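# Set the cable runway's far end onto the bracket

## Task

Put the far end of the cable runway on the bracket so it sits securely, with that end resting in the space between the bracket's lugs. Then open the grippers and move the arms away. The runway must stay in place by itself; if a robot is still holding or propping it at the end, the goal is not met.

## Robot and tools

Robots and cameras. There are four identical i2rt Big YAM arms: arm1, arm2, arm3 and arm4. Each has six rotary joints, a two-finger gripper and a wrist camera (arm1_cam_wrist through arm4_cam_wrist). Two fixed room cameras, cam_high and cam_low, watch the scene. With joint1 and joint6 at 0 and the hand held level and facing forward, the wrist camera sits above the hand and looks toward the fingertips. The hand can reach about 1.0 m from the joint1 axis.

Frame. All reported poses share one scene frame whose origin is on the floor, with +z upward. The hand point is midway between the fingertips. The hand's z axis runs along the fingers, and the fingers close along its y axis. Foot poses are never printed.

execute_actions. Arguments: "actions", a list holding one action or none; and "cameras", an optional list of camera names (omitted, null or ["all"] gives every camera; [] gives none; an unknown name rejects the call). An action is one object keyed by arm name, and each arm gets its own "joints" object. Inside it you may name any subset of joint1_rad, joint2_rad, joint3_rad, joint4_rad, joint5_rad, joint6_rad (radians) and gripper_m (metres). Every value is an absolute target for that joint, not an offset from its current angle. Ranges and done-tolerances: joint1_rad -2.879 to 2.879 (±0.045), turns the arm about its foot, positive counter-clockwise seen from above, 0 points the arm the way its foot faces. joint2_rad 0 to 3.141 (±0.14), shoulder; 0 lays the upper arm backward roughly flat, larger values lift it up and then forward. joint3_rad 0 to 3.019 (±0.09), elbow; 0 folds the forearm onto the upper arm, larger opens it. joint4_rad -1.692 to 1.57 (±0.055), hand pitch, positive tips the fingers up. joint5_rad -1.57 to 1.57 (±0.03), sideways hand swing, positive toward the arm's right. joint6_rad -2.094 to 2.094 (±0.035), hand roll, positive clockwise viewed from behind the hand. gripper_m 0 to 0.093 (±0.003), fingertip spacing; each pad squeezes with roughly 50 to 62 N at most, some less. Example: {"arm1": {"joints": {"gripper_m": 0.05}}, "arm2": {"joints": {"joint1_rad": 0.3}}}. All motions in an action start at once and may finish at different moments; no action runs past 15 s. Joints move at different speeds, so the hand can sweep a wide path between postures. A joint or arm left out may keep pushing toward its earlier target, and joint_status will not show it. An unknown key or out-of-range number rejects the whole call and nothing moves. An empty actions list just reports state and images.

Reading results. Each robot's joint_positions and joint_status are given, plus one image per requested camera; the "pictures" line lists cameras in image order. joint_status words: "off_target" (stopped short and may still push), "contact_stop" or "time_out" (target dropped, joint holds where it stopped), "not_followed" (a built-in check withheld the targets; a "joint command not followed" line, usually with a "cause:" line, explains; the arm may retry those targets on every later action until they pass or the path clears; the gripper part still runs), and "limit_stop_at_motor_heat" (after a heat stop; resend the target, since the gap does not prove contact). on_its_own lists what the call did not command; "held at" is the target a joint holds, not its position. After a time_out a joint may keep a target up to 0.375, 0.375, 0.113, 0.225, 0.075 and 0.3 rad (joints 1 to 6) from where it is and move there if the way opens. To relieve such pushing, command the joint its reported position. Tiny target changes may not move a joint, and joints bearing a load sag. If a result reports a stop, later execute_actions, wait and finished_scene calls in the same reply are skipped.

wait: "seconds" from 0 to 10; commands nothing and returns the same report as an empty action. zoom_image: "camera" and "region" [x0, y0, x1, y1] in pixels from the top-left, at most 504 by 504, taken from that camera's latest full image. finished_scene: "scene" integer (1 or 2); irreversible, ends the current scene after the last command is held, and reports whether the task succeeded. Replying with no tool call ends everything.

Cautions. Robots keep pushing after touching things and can push hard. A hard squeeze between two arms fails the run; a hard hit may too. The self and inter-arm collision check can act late and ignores fingers, gripper housings and wrist cameras. Do not knock anything off the work area or to the floor. Avoid drops, slips, slams and heavy pushing. Loose objects may occasionally get a brief shove. Motors warm while holding loads, even while you think: a MOTOR HOT line appears from 85 °C, and at 100 °C that arm goes limp and falls, reported as an OVER-TEMPERATURE FAULT. The robot holds its last command while you are thinking, and fewer seconds of robot motion is better.

Each tool is called after "Request:" as name(argument=value, ...) on one line, values as JSON.

## Session

Request:
execute_actions(actions=[])

Scene clock: 0.00 s.
Motor temperatures (°C, as the motors report them): arm1=[27 28 27 27 26 29] | arm2=[27 28 26 29 27 26] | arm3=[26 29 28 29 29 29] | arm4=[29 29 30 27 27 30]
arm1.joint_positions: joint1_rad=-0.454 joint2_rad=+0.563 joint3_rad=+1.436 joint4_rad=-1.229 joint5_rad=-0.273 joint6_rad=-0.412 gripper_m=+0.094
arm1.joint_status: not commanded
arm1.hand: x=-0.9209 y=-0.2838 z=+1.3880 quat_wxyz=(-0.517, +0.574, -0.581, -0.256) (m; scene frame)
arm2.joint_positions: joint1_rad=+0.470 joint2_rad=+0.583 joint3_rad=+1.447 joint4_rad=-1.196 joint5_rad=+0.064 joint6_rad=-0.475 gripper_m=+0.095
arm2.joint_status: not commanded
arm2.hand: x=-0.2290 y=+0.3055 z=+1.4251 quat_wxyz=(-0.382, -0.295, -0.760, +0.436) (m; scene frame)
arm3.joint_positions: joint1_rad=+0.255 joint2_rad=+0.637 joint3_rad=+1.366 joint4_rad=-1.283 joint5_rad=-0.069 joint6_rad=-0.074 gripper_m=+0.095
arm3.joint_status: not commanded
arm3.hand: x=+0.5054 y=-0.3091 z=+1.3398 quat_wxyz=(-0.252, +0.760, -0.435, -0.412) (m; scene frame)
arm4.joint_positions: joint1_rad=-0.284 joint2_rad=+0.640 joint3_rad=+1.425 joint4_rad=-1.341 joint5_rad=+0.051 joint6_rad=+0.030 gripper_m=+0.095
arm4.joint_status: not commanded
arm4.hand: x=+1.1544 y=+0.2747 z=+1.3101 quat_wxyz=(-0.289, -0.703, -0.517, +0.394) (m; scene frame)
pictures: arm1_cam_wrist, arm2_cam_wrist, arm3_cam_wrist, arm4_cam_wrist, cam_high, cam_low
Images, in order (width x height): arm1_cam_wrist 504x504, arm2_cam_wrist 504x504, arm3_cam_wrist 504x504, arm4_cam_wrist 504x504, cam_high 504x504, cam_low 504x504.

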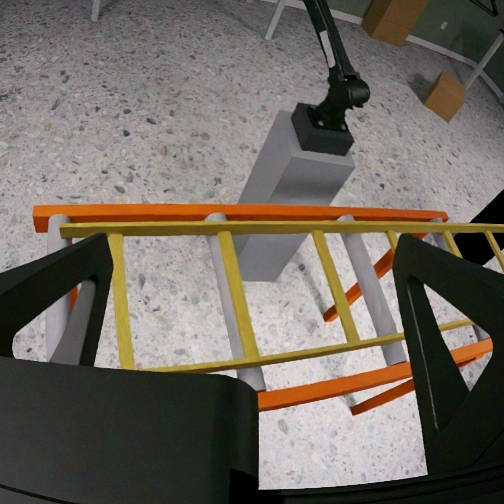

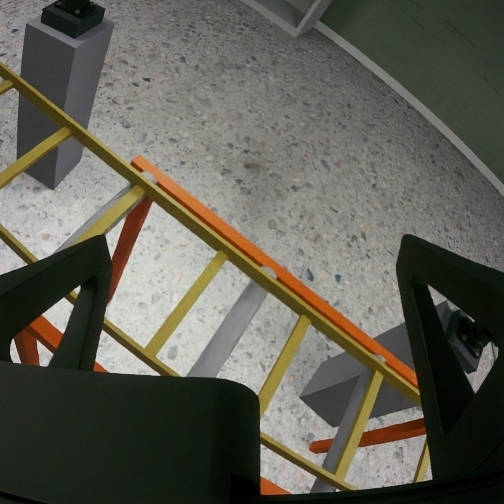

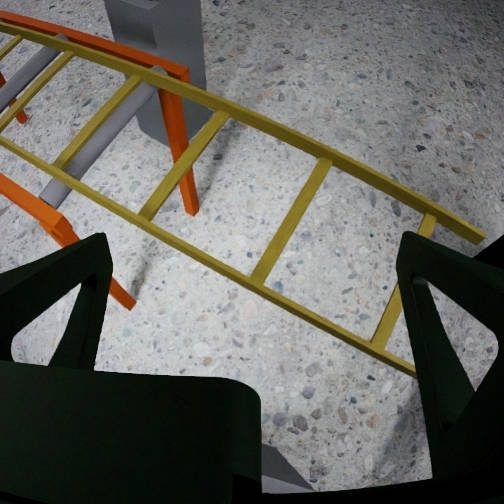

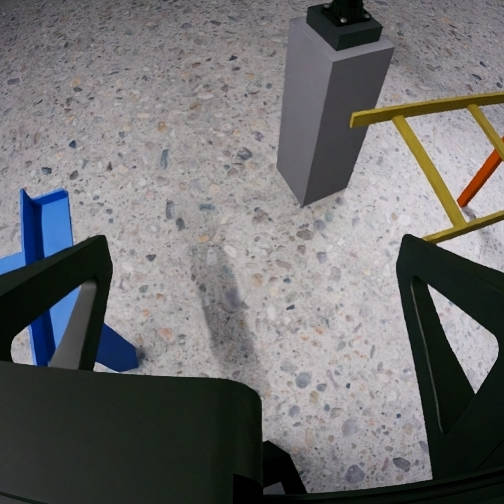

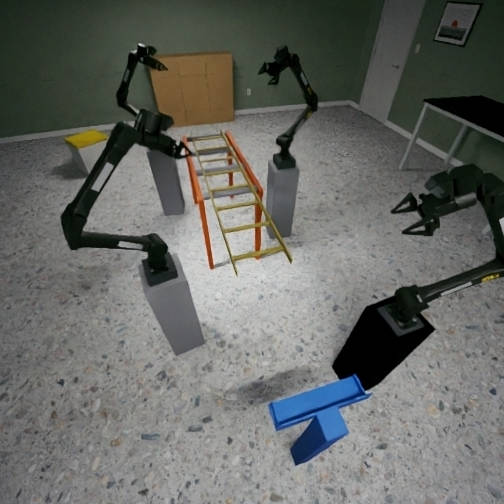

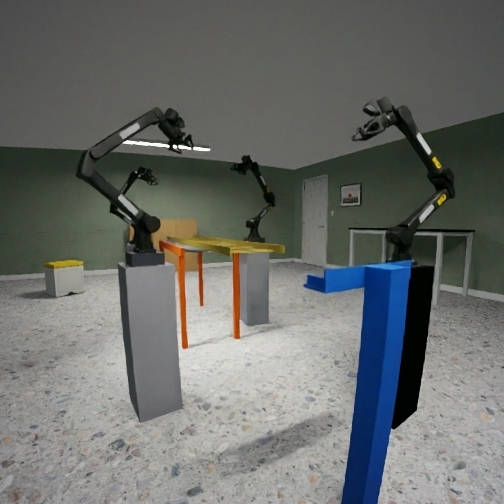

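Request:
execute_actions(actions=[{"arm1":{"joints":{"joint1_rad":0,"joint2_rad":1.0,"joint3_rad":1.2,"joint4_rad":-1.5,"joint5_rad":0,"joint6_rad":0}},"arm2":{"joints":{"joint1_rad":0,"joint2_rad":1.3,"joint3_rad":1.4,"joint4_rad":-1.6,"joint5_rad":0,"joint6_rad":0}},"arm3":{"joints":{"joint1_rad":0,"joint2_rad":1.2,"joint3_rad":1.6,"joint4_rad":-1.6,"joint5_rad":0,"joint6_rad":0}},"arm4":{"joints":{"joint1_rad":0.4,"joint2_rad":1.0,"joint3_rad":1.5,"joint4_rad":-1.6,"joint5_rad":0,"joint6_rad":0}}}])

Scene clock: 4.97 s.
Motor temperatures (°C, as the motors report them): arm1=[27 28 28 27 26 29] | arm2=[27 29 28 29 27 26] | arm3=[26 29 30 29 29 29] | arm4=[29 30 32 27 27 30]
arm1.joint_positions: joint1_rad=-0.005 joint2_rad=+1.008 joint3_rad=+1.174 joint4_rad=-1.491 joint5_rad=-0.003 joint6_rad=-0.016 gripper_m=+0.094
arm1.joint_status: all done
arm1.hand: x=-0.9492 y=-0.1706 z=+1.1003 quat_wxyz=(-0.096, +0.646, -0.753, -0.077) (m; scene frame)
arm2.joint_positions: joint1_rad=+0.001 joint2_rad=+1.310 joint3_rad=+1.382 joint4_rad=-1.591 joint5_rad=+0.000 joint6_rad=-0.015 gripper_m=+0.095
arm2.joint_status: all done
arm2.hand: x=-0.3263 y=+0.1347 z=+1.1119 quat_wxyz=(-0.019, -0.722, -0.692, +0.011) (m; scene frame)
arm3.joint_positions: joint1_rad=+0.002 joint2_rad=+1.189 joint3_rad=+1.584 joint4_rad=-1.588 joint5_rad=-0.002 joint6_rad=-0.013 gripper_m=+0.095
arm3.joint_status: all done
arm3.hand: x=+0.5544 y=-0.1537 z=+1.2282 quat_wxyz=(-0.118, +0.755, -0.630, -0.138) (m; scene frame)
arm4.joint_positions: joint1_rad=+0.395 joint2_rad=+0.992 joint3_rad=+1.483 joint4_rad=-1.584 joint5_rad=+0.001 joint6_rad=+0.011 gripper_m=+0.095
arm4.joint_status: all done
arm4.hand: x=+1.3555 y=+0.2107 z=+1.2050 quat_wxyz=(-0.201, -0.527, -0.816, +0.129) (m; scene frame)
pictures: arm1_cam_wrist, arm2_cam_wrist, arm3_cam_wrist, arm4_cam_wrist, cam_high, cam_low
Images, in order (width x height): arm1_cam_wrist 504x504, arm2_cam_wrist 504x504, arm3_cam_wrist 504x504, arm4_cam_wrist 504x504, cam_high 504x504, cam_low 504x504.

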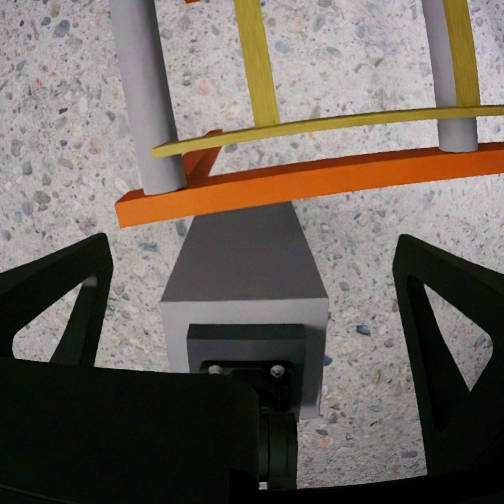

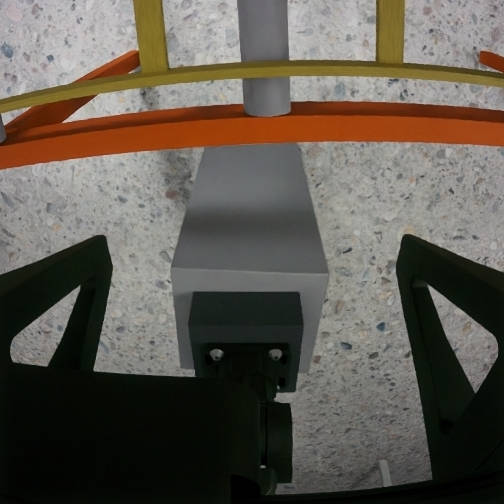

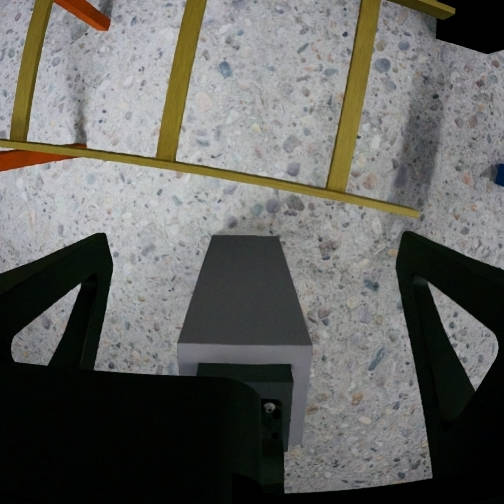

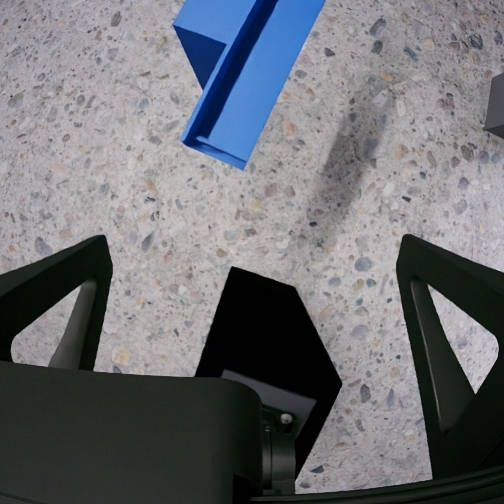

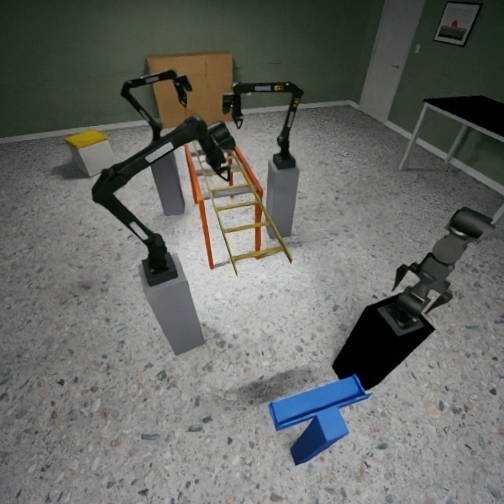

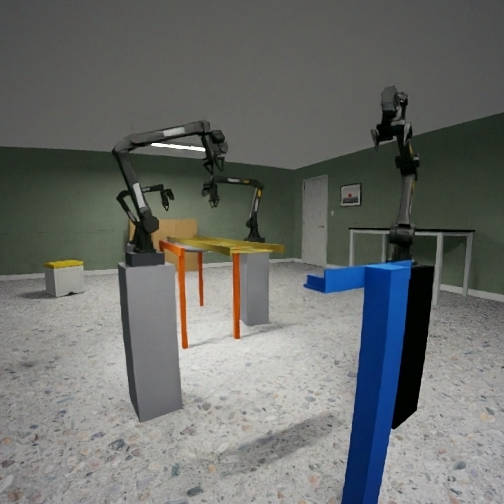

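Request:
execute_actions(actions=[{"arm1":{"joints":{"joint4_rad":-0.5}},"arm2":{"joints":{"joint3_rad":2.1}},"arm3":{"joints":{"joint2_rad":0.5}},"arm4":{"joints":{"joint1_rad":-0.75,"joint2_rad":1.8,"joint3_rad":1.9,"joint4_rad":-1.5}}}], cameras=["arm4_cam_wrist","cam_high","cam_low","arm2_cam_wrist"])

Scene clock: 7.17 s.
Motor temperatures (°C, as the motors report them): arm1=[27 29 29 28 26 29] | arm2=[27 29 29 29 27 26] | arm3=[26 29 31 29 29 29] | arm4=[29 30 33 27 27 30]
arm1.joint_positions: joint1_rad=-0.005 joint2_rad=+1.008 joint3_rad=+1.174 joint4_rad=-0.521 joint5_rad=-0.003 joint6_rad=-0.016 gripper_m=+0.094
arm1.joint_status: all done
arm1.hand: x=-0.9213 y=-0.0021 z=+1.2533 quat_wxyz=(-0.441, +0.536, -0.622, -0.364) (m; scene frame)
arm2.joint_positions: joint1_rad=+0.001 joint2_rad=+1.299 joint3_rad=+2.058 joint4_rad=-1.596 joint5_rad=+0.000 joint6_rad=-0.015 gripper_m=+0.095
arm2.joint_status: all done
arm2.hand: x=-0.3326 y=+0.0881 z=+1.4094 quat_wxyz=(-0.246, -0.677, -0.645, +0.256) (m; scene frame)
arm3.joint_positions: joint1_rad=+0.002 joint2_rad=+0.510 joint3_rad=+1.604 joint4_rad=-1.588 joint5_rad=-0.002 joint6_rad=-0.013 gripper_m=+0.095
arm3.joint_status: all done
arm3.hand: x=+0.5988 y=-0.4191 z=+1.4029 quat_wxyz=(-0.330, +0.662, -0.551, -0.386) (m; scene frame)
arm4.joint_positions: joint1_rad=-0.754 joint2_rad=+1.782 joint3_rad=+1.876 joint4_rad=-1.504 joint5_rad=+0.000 joint6_rad=+0.009 gripper_m=+0.095
arm4.joint_status: all done
arm4.hand: x=+0.8352 y=+0.0581 z=+1.0399 quat_wxyz=(-0.036, -0.909, -0.409, +0.075) (m; scene frame)
pictures: arm2_cam_wrist, arm4_cam_wrist, cam_high, cam_low
Images, in order (width x height): arm2_cam_wrist 504x504, arm4_cam_wrist 504x504, cam_high 504x504, cam_low 504x504.

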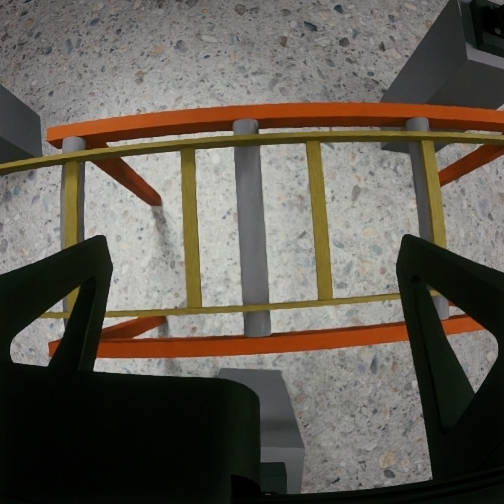

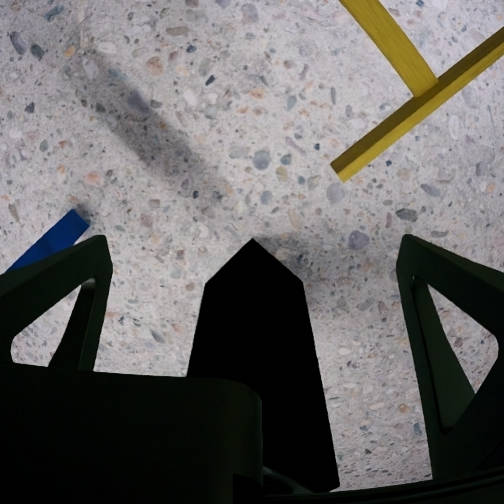

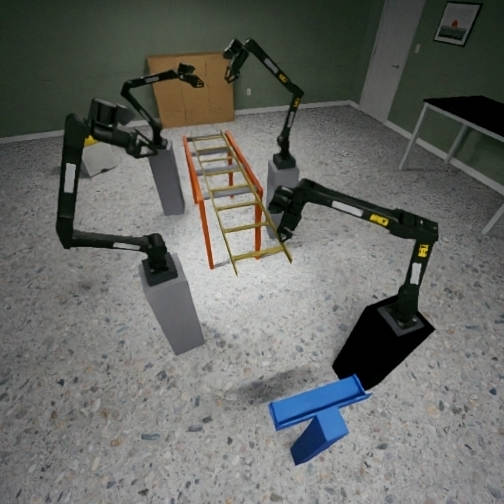

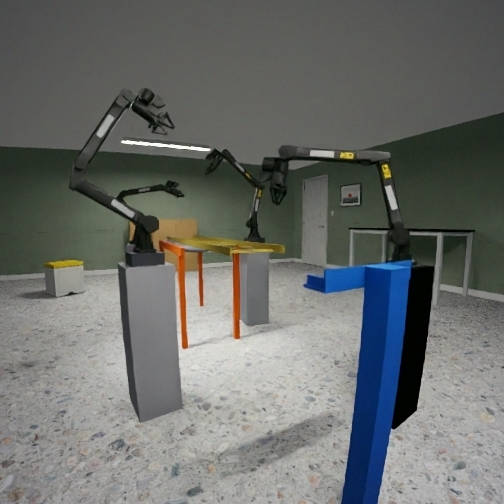

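Request:
execute_actions(actions=[{"arm3":{"joints":{"joint1_rad":0.285,"joint2_rad":1.757,"joint3_rad":1.78,"joint4_rad":-1.58,"joint6_rad":0.45}},"arm4":{"joints":{"joint1_rad":0.55,"joint2_rad":1.7,"joint3_rad":1.85,"joint4_rad":-1.65,"joint6_rad":0.55}}}], cameras=["arm4_cam_wrist","cam_high","cam_low","arm3_cam_wrist"])

Scene clock: 9.70 s.
Motor temperatures (°C, as the motors report them): arm1=[27 29 30 28 26 29] | arm2=[27 29 30 29 27 26] | arm3=[26 29 31 29 29 29] | arm4=[29 31 34 27 27 30]
arm1.joint_positions: joint1_rad=-0.005 joint2_rad=+1.008 joint3_rad=+1.174 joint4_rad=-0.521 joint5_rad=-0.003 joint6_rad=-0.016 gripper_m=+0.094
arm1.joint_status: not commanded
arm1.hand: x=-0.9213 y=-0.0021 z=+1.2533 quat_wxyz=(-0.441, +0.536, -0.622, -0.364) (m; scene frame)
arm2.joint_positions: joint1_rad=+0.001 joint2_rad=+1.299 joint3_rad=+2.058 joint4_rad=-1.596 joint5_rad=+0.000 joint6_rad=-0.015 gripper_m=+0.095
arm2.joint_status: not commanded
arm2.hand: x=-0.3326 y=+0.0881 z=+1.4094 quat_wxyz=(-0.246, -0.677, -0.645, +0.256) (m; scene frame)
arm3.joint_positions: joint1_rad=+0.280 joint2_rad=+1.758 joint3_rad=+1.765 joint4_rad=-1.580 joint5_rad=-0.002 joint6_rad=+0.437 gripper_m=+0.095
arm3.joint_status: all done
arm3.hand: x=+0.3869 y=-0.0495 z=+1.0476 quat_wxyz=(+0.004, +0.710, -0.704, +0.006) (m; scene frame)
arm4.joint_positions: joint1_rad=+0.556 joint2_rad=+1.703 joint3_rad=+1.845 joint4_rad=-1.634 joint5_rad=-0.001 joint6_rad=+0.538 gripper_m=+0.095
arm4.joint_status: all done
arm4.hand: x=+1.5210 y=+0.0571 z=+1.0647 quat_wxyz=(-0.040, -0.686, -0.726, +0.011) (m; scene frame)
pictures: arm3_cam_wrist, arm4_cam_wrist, cam_high, cam_low
Images, in order (width x height): arm3_cam_wrist 504x504, arm4_cam_wrist 504x504, cam_high 504x504, cam_low 504x504.

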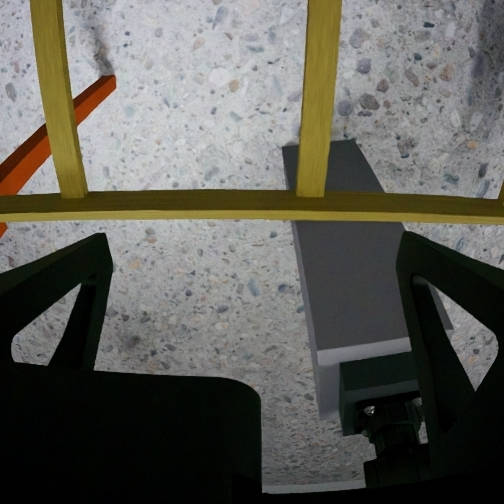

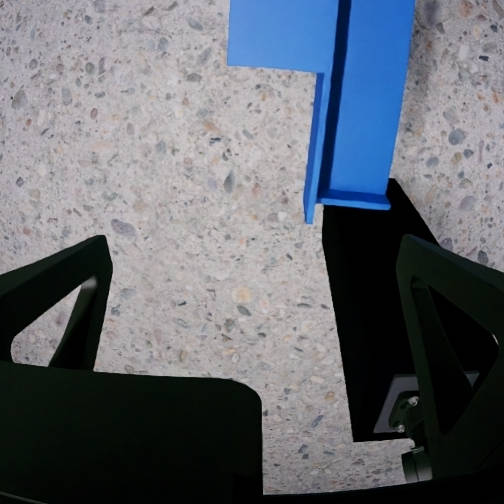

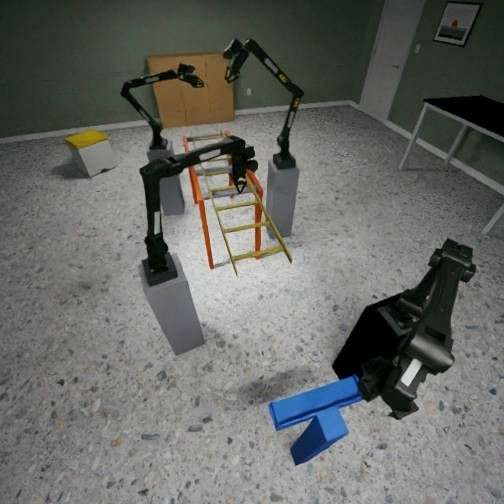

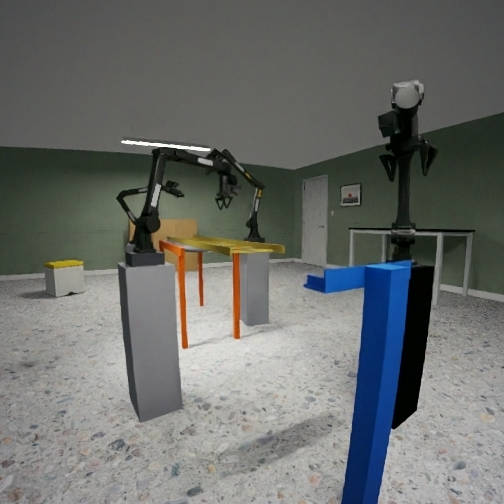

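Request:
execute_actions(actions=[{"arm3":{"joints":{"joint1_rad":0.185,"joint2_rad":1.724,"joint3_rad":1.41,"joint4_rad":-1.244,"joint6_rad":0.35}},"arm4":{"joints":{"joint1_rad":0.3,"joint2_rad":0.9,"joint3_rad":1.6,"joint4_rad":-1.5,"joint6_rad":0.2}}}], cameras=["arm4_cam_wrist","cam_low","arm3_cam_wrist"])

Scene clock: 11.90 s.
Motor temperatures (°C, as the motors report them): arm1=[27 29 31 28 26 29] | arm2=[27 29 30 29 27 26] | arm3=[26 30 32 29 29 29] | arm4=[29 31 35 27 27 30]
arm1.joint_positions: joint1_rad=-0.005 joint2_rad=+1.008 joint3_rad=+1.174 joint4_rad=-0.521 joint5_rad=-0.003 joint6_rad=-0.016 gripper_m=+0.094
arm1.joint_status: not commanded
arm1.hand: x=-0.9213 y=-0.0021 z=+1.2533 quat_wxyz=(-0.441, +0.536, -0.622, -0.364) (m; scene frame)
arm2.joint_positions: joint1_rad=+0.001 joint2_rad=+1.299 joint3_rad=+2.058 joint4_rad=-1.596 joint5_rad=+0.000 joint6_rad=-0.015 gripper_m=+0.095
arm2.joint_status: not commanded
arm2.hand: x=-0.3326 y=+0.0881 z=+1.4094 quat_wxyz=(-0.246, -0.677, -0.645, +0.256) (m; scene frame)
arm3.joint_positions: joint1_rad=+0.181 joint2_rad=+1.721 joint3_rad=+1.409 joint4_rad=-1.257 joint5_rad=-0.001 joint6_rad=+0.363 gripper_m=+0.095
arm3.joint_status: all done
arm3.hand: x=+0.4472 y=-0.0591 z=+0.9327 quat_wxyz=(+0.003, +0.701, -0.713, +0.004) (m; scene frame)
arm4.joint_positions: joint1_rad=+0.292 joint2_rad=+0.904 joint3_rad=+1.596 joint4_rad=-1.514 joint5_rad=+0.001 joint6_rad=+0.212 gripper_m=+0.095
arm4.joint_status: all done
arm4.hand: x=+1.3188 y=+0.2166 z=+1.2924 quat_wxyz=(-0.320, -0.616, -0.696, +0.183) (m; scene frame)
pictures: arm3_cam_wrist, arm4_cam_wrist, cam_low
Images, in order (width x height): arm3_cam_wrist 504x504, arm4_cam_wrist 504x504, cam_low 504x504.

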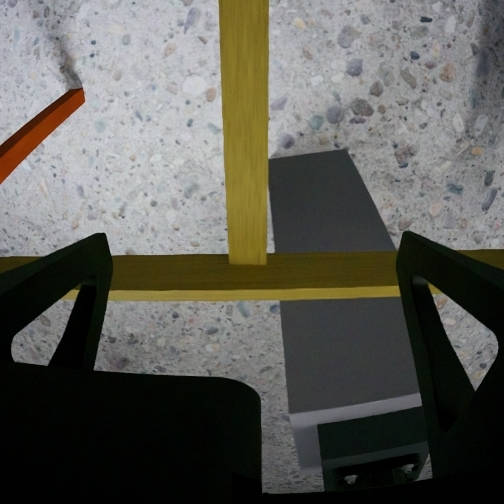

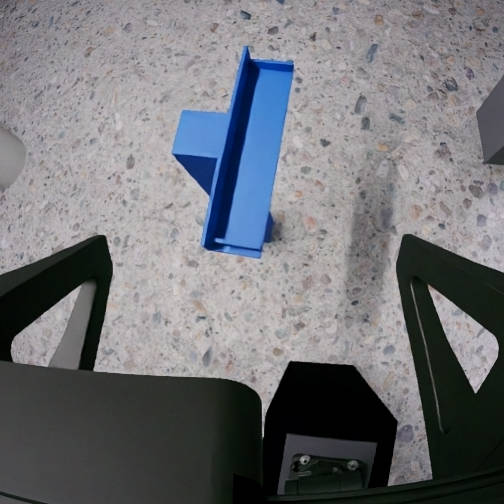

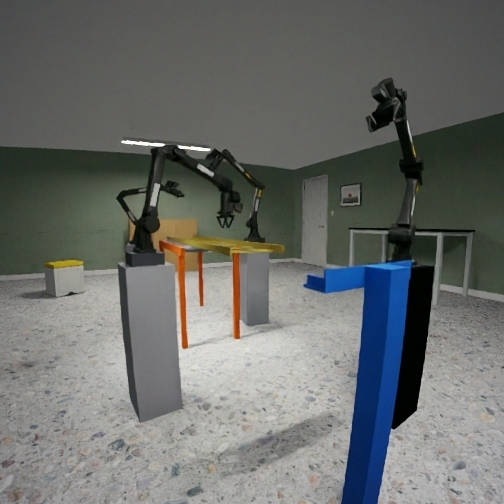

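Request:
execute_actions(actions=[{"arm3":{"joints":{"joint1_rad":0.19,"joint2_rad":1.824,"joint3_rad":1.28,"joint4_rad":-1.015}}}], cameras=["cam_low","arm3_cam_wrist"])

Request:
zoom_image(camera="cam_low", region=[150, 180, 310, 280])

Scene clock: 13.17 s.
Motor temperatures (°C, as the motors report them): arm1=[27 29 31 28 26 29] | arm2=[27 29 31 29 27 26] | arm3=[26 30 32 29 29 29] | arm4=[29 31 35 27 27 30]
arm1.joint_positions: joint1_rad=-0.005 joint2_rad=+1.008 joint3_rad=+1.174 joint4_rad=-0.521 joint5_rad=-0.003 joint6_rad=-0.016 gripper_m=+0.094
arm1.joint_status: not commanded
arm1.hand: x=-0.9213 y=-0.0021 z=+1.2533 quat_wxyz=(-0.441, +0.536, -0.622, -0.364) (m; scene frame)
arm2.joint_positions: joint1_rad=+0.001 joint2_rad=+1.299 joint3_rad=+2.058 joint4_rad=-1.596 joint5_rad=+0.000 joint6_rad=-0.015 gripper_m=+0.095
arm2.joint_status: not commanded
arm2.hand: x=-0.3326 y=+0.0881 z=+1.4094 quat_wxyz=(-0.246, -0.677, -0.645, +0.256) (m; scene frame)
arm3.joint_positions: joint1_rad=+0.183 joint2_rad=+1.826 joint3_rad=+1.275 joint4_rad=-1.027 joint5_rad=-0.001 joint6_rad=+0.363 gripper_m=+0.095
arm3.joint_status: all done
arm3.hand: x=+0.4480 y=-0.0632 z=+0.8351 quat_wxyz=(+0.004, +0.701, -0.713, +0.008) (m; scene frame)
arm4.joint_positions: joint1_rad=+0.292 joint2_rad=+0.904 joint3_rad=+1.596 joint4_rad=-1.514 joint5_rad=+0.001 joint6_rad=+0.212 gripper_m=+0.095
arm4.joint_status: not commanded
arm4.hand: x=+1.3188 y=+0.2166 z=+1.2924 quat_wxyz=(-0.320, -0.616, -0.696, +0.183) (m; scene frame)
pictures: arm3_cam_wrist, cam_low
Images, in order (width x height): arm3_cam_wrist 504x504, cam_low 504x504.

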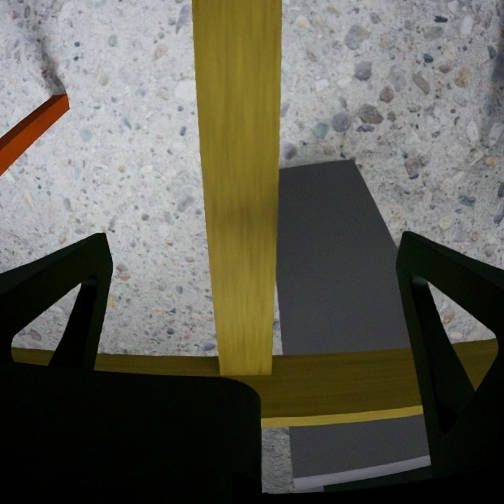

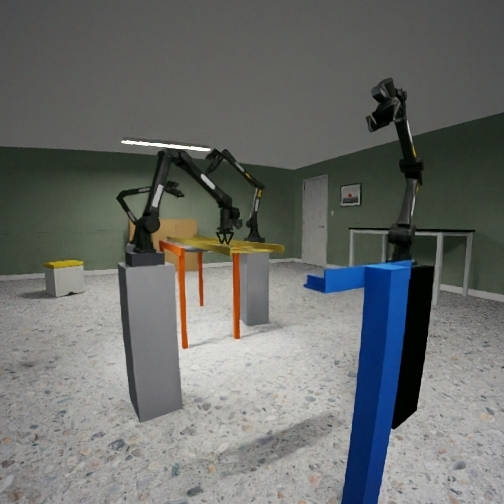

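Region (150, 180, 310, 280) of cam_low's 504x504 image, scaled by 3.150, with more detail than that image has; it fills the top 315 rows of this view, and the rest is white.

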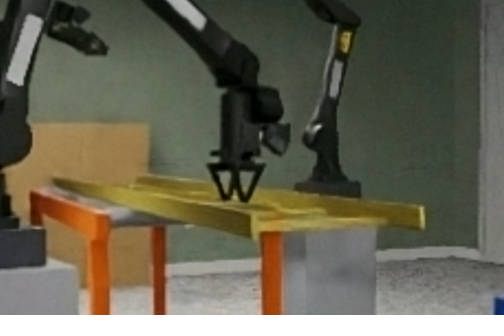

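Request:
execute_actions(actions=[{"arm3":{"joints":{"joint2_rad":1.9,"joint3_rad":1.245,"joint4_rad":-0.895}}}], cameras=["arm3_cam_wrist"])

Request:
execute_actions(actions=[{"arm3":{"joints":{"gripper_m":0}}}], cameras=["arm3_cam_wrist"])

Scene clock: 14.20 s.
Motor temperatures (°C, as the motors report them): arm1=[27 29 32 28 26 29] | arm2=[27 29 31 29 27 26] | arm3=[26 30 32 29 29 29] | arm4=[29 30 35 27 27 30]
arm1.joint_positions: joint1_rad=-0.005 joint2_rad=+1.008 joint3_rad=+1.174 joint4_rad=-0.521 joint5_rad=-0.003 joint6_rad=-0.016 gripper_m=+0.094
arm1.joint_status: not commanded
arm1.hand: x=-0.9213 y=-0.0021 z=+1.2533 quat_wxyz=(-0.441, +0.536, -0.622, -0.364) (m; scene frame)
arm2.joint_positions: joint1_rad=+0.001 joint2_rad=+1.299 joint3_rad=+2.058 joint4_rad=-1.596 joint5_rad=+0.000 joint6_rad=-0.015 gripper_m=+0.095
arm2.joint_status: not commanded
arm2.hand: x=-0.3326 y=+0.0881 z=+1.4094 quat_wxyz=(-0.246, -0.677, -0.645, +0.256) (m; scene frame)
arm3.joint_positions: joint1_rad=+0.183 joint2_rad=+1.890 joint3_rad=+1.249 joint4_rad=-0.908 joint5_rad=-0.001 joint6_rad=+0.363 gripper_m=+0.095
arm3.joint_status: all done
arm3.hand: x=+0.4446 y=-0.0539 z=+0.7956 quat_wxyz=(-0.002, +0.701, -0.713, -0.005) (m; scene frame)
arm4.joint_positions: joint1_rad=+0.292 joint2_rad=+0.904 joint3_rad=+1.596 joint4_rad=-1.514 joint5_rad=+0.001 joint6_rad=+0.212 gripper_m=+0.095
arm4.joint_status: not commanded
arm4.hand: x=+1.3188 y=+0.2166 z=+1.2924 quat_wxyz=(-0.320, -0.616, -0.696, +0.183) (m; scene frame)
pictures: arm3_cam_wrist
Images, in order (width x height): arm3_cam_wrist 504x504.

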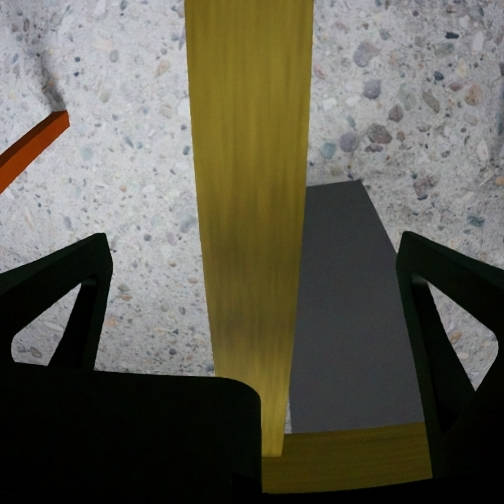

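Scene clock: 14.93 s.
Motor temperatures (°C, as the motors report them): arm1=[27 29 32 28 26 29] | arm2=[27 29 31 29 27 26] | arm3=[26 30 32 29 29 29] | arm4=[29 30 35 27 27 30]
arm1.joint_positions: joint1_rad=-0.005 joint2_rad=+1.008 joint3_rad=+1.174 joint4_rad=-0.521 joint5_rad=-0.003 joint6_rad=-0.016 gripper_m=+0.094
arm1.joint_status: not commanded
arm1.hand: x=-0.9213 y=-0.0021 z=+1.2533 quat_wxyz=(-0.441, +0.536, -0.622, -0.364) (m; scene frame)
arm2.joint_positions: joint1_rad=+0.001 joint2_rad=+1.299 joint3_rad=+2.058 joint4_rad=-1.596 joint5_rad=+0.000 joint6_rad=-0.015 gripper_m=+0.095
arm2.joint_status: not commanded
arm2.hand: x=-0.3326 y=+0.0881 z=+1.4094 quat_wxyz=(-0.246, -0.677, -0.645, +0.256) (m; scene frame)
arm3.joint_positions: joint1_rad=+0.183 joint2_rad=+1.890 joint3_rad=+1.249 joint4_rad=-0.906 joint5_rad=-0.002 joint6_rad=+0.360 gripper_m=+0.025
arm3.joint_status: gripper_m off_target (ended at +0.025, target +0.000)
arm3.hand: x=+0.4439 y=-0.0537 z=+0.7956 quat_wxyz=(-0.002, +0.703, -0.712, -0.006) (m; scene frame)
arm4.joint_positions: joint1_rad=+0.292 joint2_rad=+0.904 joint3_rad=+1.596 joint4_rad=-1.514 joint5_rad=+0.001 joint6_rad=+0.212 gripper_m=+0.095
arm4.joint_status: not commanded
arm4.hand: x=+1.3188 y=+0.2166 z=+1.2924 quat_wxyz=(-0.320, -0.616, -0.696, +0.183) (m; scene frame)
pictures: arm3_cam_wrist
Images, in order (width x height): arm3_cam_wrist 504x504.

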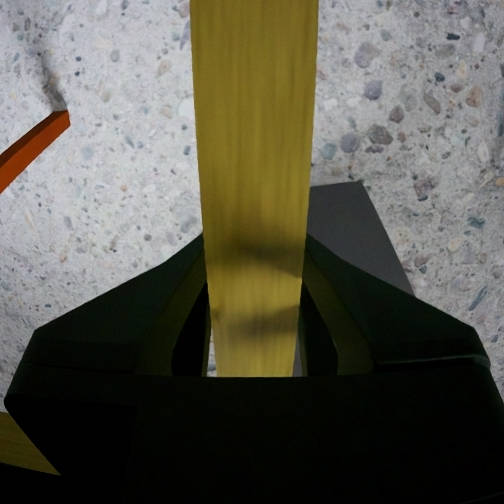

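Request:
execute_actions(actions=[{"arm3":{"joints":{"joint1_rad":-0.134,"joint2_rad":1.814,"joint3_rad":1.175,"joint4_rad":-0.92,"joint6_rad":0.03}}}], cameras=[])

Request:
execute_actions(actions=[{"arm3":{"joints":{"joint1_rad":-0.452,"joint2_rad":1.85,"joint3_rad":1.25,"joint4_rad":-0.944,"joint6_rad":-0.29}}}], cameras=["arm3_cam_wrist","arm4_cam_wrist","cam_high","cam_low"])

Scene clock: 17.40 s.
Motor temperatures (°C, as the motors report them): arm1=[27 29 32 28 26 29] | arm2=[27 29 32 29 27 26] | arm3=[26 31 32 29 29 29] | arm4=[29 30 35 27 27 30]
arm1.joint_positions: joint1_rad=-0.005 joint2_rad=+1.008 joint3_rad=+1.174 joint4_rad=-0.521 joint5_rad=-0.003 joint6_rad=-0.016 gripper_m=+0.094
arm1.joint_status: not commanded
arm1.hand: x=-0.9213 y=-0.0021 z=+1.2533 quat_wxyz=(-0.441, +0.536, -0.622, -0.364) (m; scene frame)
arm2.joint_positions: joint1_rad=+0.001 joint2_rad=+1.299 joint3_rad=+2.058 joint4_rad=-1.596 joint5_rad=+0.000 joint6_rad=-0.015 gripper_m=+0.095
arm2.joint_status: not commanded
arm2.hand: x=-0.3326 y=+0.0881 z=+1.4094 quat_wxyz=(-0.246, -0.677, -0.645, +0.256) (m; scene frame)
arm3.joint_positions: joint1_rad=-0.138 joint2_rad=+1.840 joint3_rad=+1.168 joint4_rad=-0.904 joint5_rad=-0.003 joint6_rad=+0.041 gripper_m=+0.025
arm3.joint_status: all done
arm3.hand: x=+0.6073 y=-0.0546 z=+0.7957 quat_wxyz=(+0.005, +0.702, -0.712, +0.006) (m; scene frame)
arm4.joint_positions: joint1_rad=+0.292 joint2_rad=+0.904 joint3_rad=+1.596 joint4_rad=-1.514 joint5_rad=+0.001 joint6_rad=+0.212 gripper_m=+0.095
arm4.joint_status: not commanded
arm4.hand: x=+1.3188 y=+0.2166 z=+1.2924 quat_wxyz=(-0.320, -0.616, -0.696, +0.183) (m; scene frame)
pictures: none
No camera images: the call's "cameras" was empty. Leave "cameras" out to get every camera's image.

Scene clock: 19.53 s.
Motor temperatures (°C, as the motors report them): arm1=[27 29 33 28 26 29] | arm2=[27 29 32 29 27 26] | arm3=[26 31 32 29 29 29] | arm4=[29 30 35 27 27 30]
arm1.joint_positions: joint1_rad=-0.005 joint2_rad=+1.008 joint3_rad=+1.174 joint4_rad=-0.521 joint5_rad=-0.003 joint6_rad=-0.016 gripper_m=+0.094
arm1.joint_status: not commanded
arm1.hand: x=-0.9213 y=-0.0021 z=+1.2533 quat_wxyz=(-0.441, +0.536, -0.622, -0.364) (m; scene frame)
arm2.joint_positions: joint1_rad=+0.001 joint2_rad=+1.299 joint3_rad=+2.058 joint4_rad=-1.596 joint5_rad=+0.000 joint6_rad=-0.015 gripper_m=+0.095
arm2.joint_status: not commanded
arm2.hand: x=-0.3326 y=+0.0881 z=+1.4094 quat_wxyz=(-0.246, -0.677, -0.645, +0.256) (m; scene frame)
arm3.joint_positions: joint1_rad=-0.461 joint2_rad=+1.929 joint3_rad=+1.206 joint4_rad=-0.919 joint5_rad=-0.005 joint6_rad=-0.259 gripper_m=+0.025
arm3.joint_status: all done
arm3.hand: x=+0.7623 y=-0.0746 z=+0.7658 quat_wxyz=(+0.035, +0.693, -0.720, +0.020) (m; scene frame)
arm4.joint_positions: joint1_rad=+0.292 joint2_rad=+0.904 joint3_rad=+1.596 joint4_rad=-1.514 joint5_rad=+0.001 joint6_rad=+0.212 gripper_m=+0.095
arm4.joint_status: not commanded
arm4.hand: x=+1.3188 y=+0.2166 z=+1.2924 quat_wxyz=(-0.320, -0.616, -0.696, +0.183) (m; scene frame)
pictures: arm3_cam_wrist, arm4_cam_wrist, cam_high, cam_low
Images, in order (width x height): arm3_cam_wrist 504x504, arm4_cam_wrist 504x504, cam_high 504x504, cam_low 504x504.

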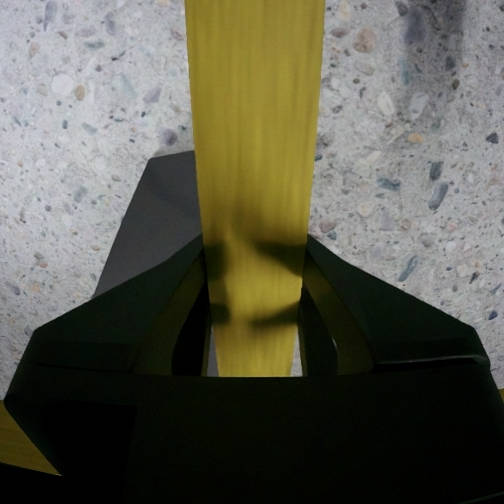

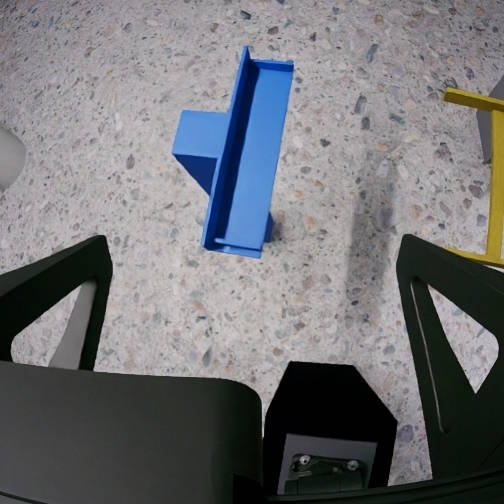

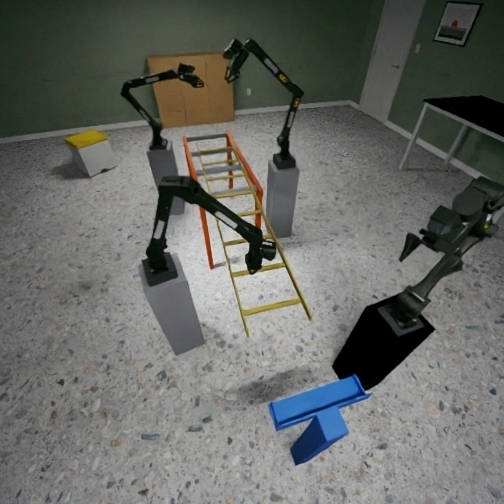

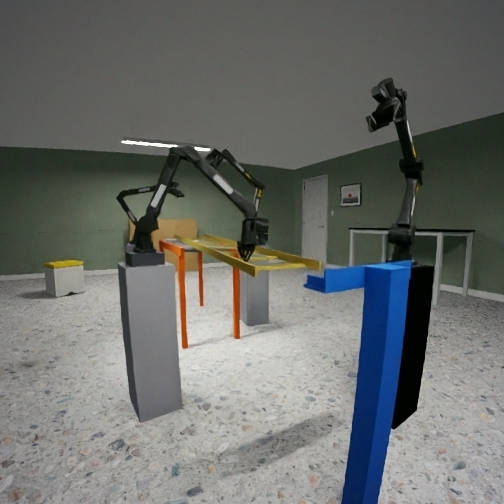

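Request:
execute_actions(actions=[{"arm3":{"joints":{"joint2_rad":1.77,"joint3_rad":1.29}},"arm4":{"joints":{"joint1_rad":-0.521,"joint2_rad":1.69,"joint3_rad":1.36,"joint4_rad":-1.217,"joint6_rad":-0.49}}}], cameras=["arm4_cam_wrist","cam_high","cam_low"])

Scene clock: 21.47 s.
Motor temperatures (°C, as the motors report them): arm1=[27 29 33 28 26 29] | arm2=[27 29 33 29 27 26] | arm3=[26 32 33 29 29 29] | arm4=[29 30 36 27 27 30]
arm1.joint_positions: joint1_rad=-0.005 joint2_rad=+1.008 joint3_rad=+1.174 joint4_rad=-0.521 joint5_rad=-0.003 joint6_rad=-0.016 gripper_m=+0.094
arm1.joint_status: not commanded
arm1.hand: x=-0.9213 y=-0.0021 z=+1.2533 quat_wxyz=(-0.441, +0.536, -0.622, -0.364) (m; scene frame)
arm2.joint_positions: joint1_rad=+0.001 joint2_rad=+1.299 joint3_rad=+2.058 joint4_rad=-1.596 joint5_rad=+0.000 joint6_rad=-0.015 gripper_m=+0.095
arm2.joint_status: not commanded
arm2.hand: x=-0.3326 y=+0.0881 z=+1.4094 quat_wxyz=(-0.246, -0.677, -0.645, +0.256) (m; scene frame)
arm3.joint_positions: joint1_rad=-0.461 joint2_rad=+1.861 joint3_rad=+1.206 joint4_rad=-0.943 joint5_rad=+0.009 joint6_rad=-0.261 gripper_m=+0.025
arm3.joint_status: all done
arm3.hand: x=+0.7657 y=-0.0708 z=+0.7978 quat_wxyz=(+0.012, +0.694, -0.720, +0.016) (m; scene frame)
arm4.joint_positions: joint1_rad=-0.530 joint2_rad=+1.694 joint3_rad=+1.346 joint4_rad=-1.224 joint5_rad=+0.000 joint6_rad=-0.478 gripper_m=+0.095
arm4.joint_status: all done
arm4.hand: x=+0.9870 y=+0.0645 z=+0.8819 quat_wxyz=(-0.001, -0.711, -0.703, +0.002) (m; scene frame)
pictures: arm4_cam_wrist, cam_high, cam_low
Images, in order (width x height): arm4_cam_wrist 504x504, cam_high 504x504, cam_low 504x504.

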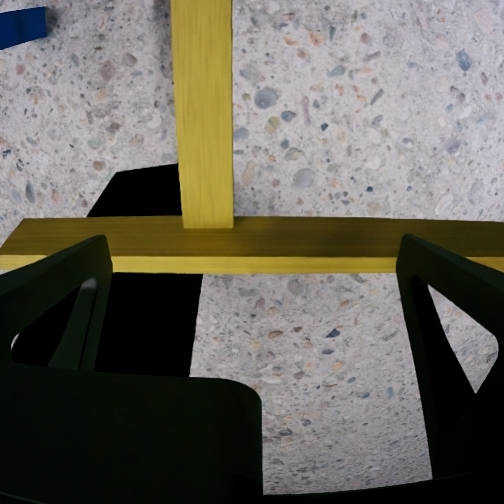

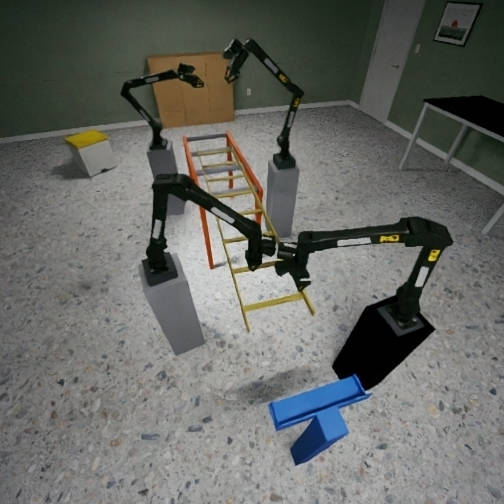

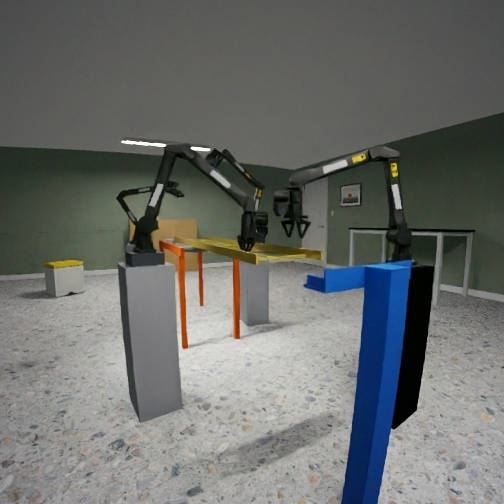

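Request:
execute_actions(actions=[{"arm4":{"joints":{"joint1_rad":-0.45,"joint2_rad":1.848,"joint3_rad":1.295,"joint4_rad":-1.005,"joint6_rad":-0.41}}}], cameras=["arm4_cam_wrist"])

Request:
execute_actions(actions=[{"arm4":{"joints":{"gripper_m":0}}}], cameras=["arm4_cam_wrist"])

Scene clock: 22.83 s.
Motor temperatures (°C, as the motors report them): arm1=[27 29 34 28 26 29] | arm2=[27 29 33 29 27 26] | arm3=[26 33 34 29 29 29] | arm4=[29 31 36 27 27 30]
arm1.joint_positions: joint1_rad=-0.005 joint2_rad=+1.008 joint3_rad=+1.174 joint4_rad=-0.521 joint5_rad=-0.003 joint6_rad=-0.016 gripper_m=+0.094
arm1.joint_status: not commanded
arm1.hand: x=-0.9213 y=-0.0021 z=+1.2533 quat_wxyz=(-0.441, +0.536, -0.622, -0.364) (m; scene frame)
arm2.joint_positions: joint1_rad=+0.001 joint2_rad=+1.299 joint3_rad=+2.058 joint4_rad=-1.596 joint5_rad=+0.000 joint6_rad=-0.015 gripper_m=+0.095
arm2.joint_status: not commanded
arm2.hand: x=-0.3326 y=+0.0881 z=+1.4094 quat_wxyz=(-0.246, -0.677, -0.645, +0.256) (m; scene frame)
arm3.joint_positions: joint1_rad=-0.461 joint2_rad=+1.861 joint3_rad=+1.206 joint4_rad=-0.943 joint5_rad=+0.009 joint6_rad=-0.261 gripper_m=+0.025
arm3.joint_status: not commanded
arm3.hand: x=+0.7657 y=-0.0708 z=+0.7978 quat_wxyz=(+0.012, +0.694, -0.720, +0.016) (m; scene frame)
arm4.joint_positions: joint1_rad=-0.444 joint2_rad=+1.850 joint3_rad=+1.284 joint4_rad=-1.022 joint5_rad=+0.000 joint6_rad=-0.422 gripper_m=+0.095
arm4.joint_status: all done
arm4.hand: x=+1.0191 y=+0.0317 z=+0.7850 quat_wxyz=(+0.002, -0.701, -0.713, -0.006) (m; scene frame)
pictures: arm4_cam_wrist
Images, in order (width x height): arm4_cam_wrist 504x504.

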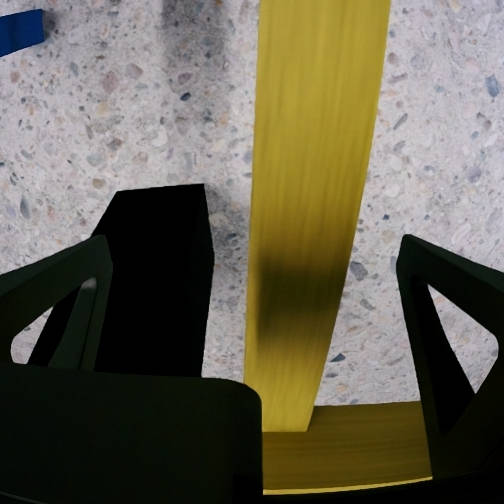

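Scene clock: 23.57 s.
Motor temperatures (°C, as the motors report them): arm1=[27 29 34 28 26 29] | arm2=[27 29 33 29 27 26] | arm3=[26 33 34 29 29 29] | arm4=[29 31 36 27 27 30]
arm1.joint_positions: joint1_rad=-0.005 joint2_rad=+1.008 joint3_rad=+1.174 joint4_rad=-0.521 joint5_rad=-0.003 joint6_rad=-0.016 gripper_m=+0.094
arm1.joint_status: not commanded
arm1.hand: x=-0.9213 y=-0.0021 z=+1.2533 quat_wxyz=(-0.441, +0.536, -0.622, -0.364) (m; scene frame)
arm2.joint_positions: joint1_rad=+0.001 joint2_rad=+1.299 joint3_rad=+2.058 joint4_rad=-1.596 joint5_rad=+0.000 joint6_rad=-0.015 gripper_m=+0.095
arm2.joint_status: not commanded
arm2.hand: x=-0.3326 y=+0.0881 z=+1.4094 quat_wxyz=(-0.246, -0.677, -0.645, +0.256) (m; scene frame)
arm3.joint_positions: joint1_rad=-0.464 joint2_rad=+1.861 joint3_rad=+1.206 joint4_rad=-0.941 joint5_rad=+0.012 joint6_rad=-0.264 gripper_m=+0.025
arm3.joint_status: not commanded
arm3.hand: x=+0.7676 y=-0.0709 z=+0.7978 quat_wxyz=(+0.011, +0.694, -0.720, +0.016) (m; scene frame)
arm4.joint_positions: joint1_rad=-0.457 joint2_rad=+1.850 joint3_rad=+1.284 joint4_rad=-1.006 joint5_rad=+0.005 joint6_rad=-0.410 gripper_m=+0.025
arm4.joint_status: gripper_m off_target (ended at +0.025, target +0.000)
arm4.hand: x=+1.0107 y=+0.0310 z=+0.7850 quat_wxyz=(+0.001, -0.710, -0.704, +0.003) (m; scene frame)
pictures: arm4_cam_wrist
Images, in order (width x height): arm4_cam_wrist 504x504.

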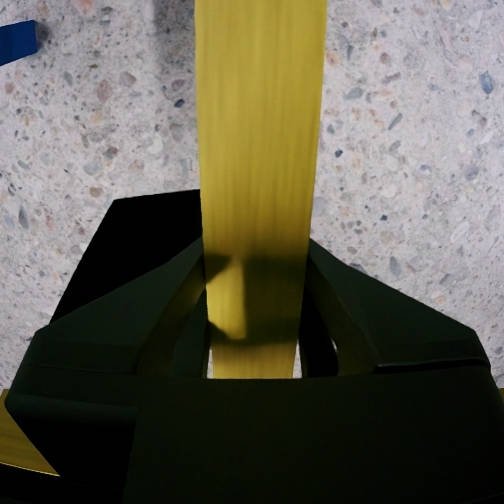

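Request:
execute_actions(actions=[{"arm3":{"joints":{"joint1_rad":-0.70,"joint2_rad":1.89,"joint3_rad":1.47,"joint4_rad":-1.012,"joint6_rad":-0.55}},"arm4":{"joints":{"joint1_rad":-0.235,"joint2_rad":1.66,"joint3_rad":1.21,"joint4_rad":-0.99,"joint6_rad":-0.185}}}], cameras=["cam_high","cam_low"])

Scene clock: 25.30 s.
Motor temperatures (°C, as the motors report them): arm1=[27 29 34 28 26 29] | arm2=[27 29 33 29 27 26] | arm3=[26 33 35 29 29 29] | arm4=[29 31 36 27 27 30]
arm1.joint_positions: joint1_rad=-0.005 joint2_rad=+1.008 joint3_rad=+1.174 joint4_rad=-0.521 joint5_rad=-0.003 joint6_rad=-0.016 gripper_m=+0.094
arm1.joint_status: not commanded
arm1.hand: x=-0.9213 y=-0.0021 z=+1.2533 quat_wxyz=(-0.441, +0.536, -0.622, -0.364) (m; scene frame)
arm2.joint_positions: joint1_rad=+0.001 joint2_rad=+1.299 joint3_rad=+2.058 joint4_rad=-1.596 joint5_rad=+0.000 joint6_rad=-0.015 gripper_m=+0.095
arm2.joint_status: not commanded
arm2.hand: x=-0.3326 y=+0.0881 z=+1.4094 quat_wxyz=(-0.246, -0.677, -0.645, +0.256) (m; scene frame)
arm3.joint_positions: joint1_rad=-0.687 joint2_rad=+1.967 joint3_rad=+1.397 joint4_rad=-1.017 joint5_rad=+0.008 joint6_rad=-0.502 gripper_m=+0.025
arm3.joint_status: joint6_rad off_target (ended at -0.502, target -0.550); the others done
arm3.hand: x=+0.8952 y=-0.0656 z=+0.8048 quat_wxyz=(+0.009, +0.700, -0.714, +0.011) (m; scene frame)
arm4.joint_positions: joint1_rad=-0.226 joint2_rad=+1.743 joint3_rad=+1.153 joint4_rad=-0.986 joint5_rad=-0.002 joint6_rad=-0.183 gripper_m=+0.025
arm4.joint_status: all done
arm4.hand: x=+1.1327 y=+0.0390 z=+0.7932 quat_wxyz=(+0.000, -0.709, -0.706, -0.001) (m; scene frame)
pictures: cam_high, cam_low
Images, in order (width x height): cam_high 504x504, cam_low 504x504.

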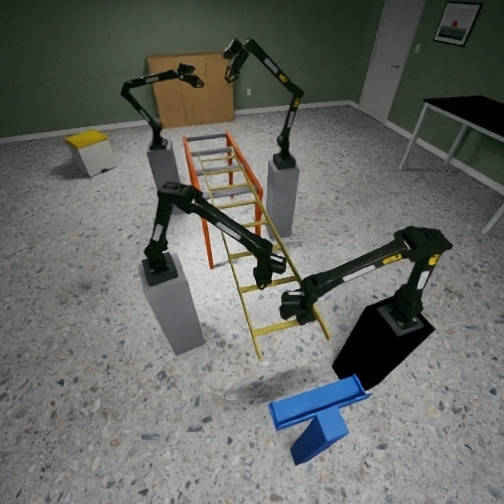

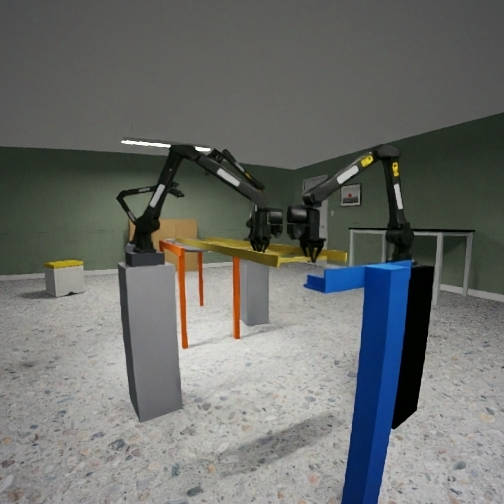

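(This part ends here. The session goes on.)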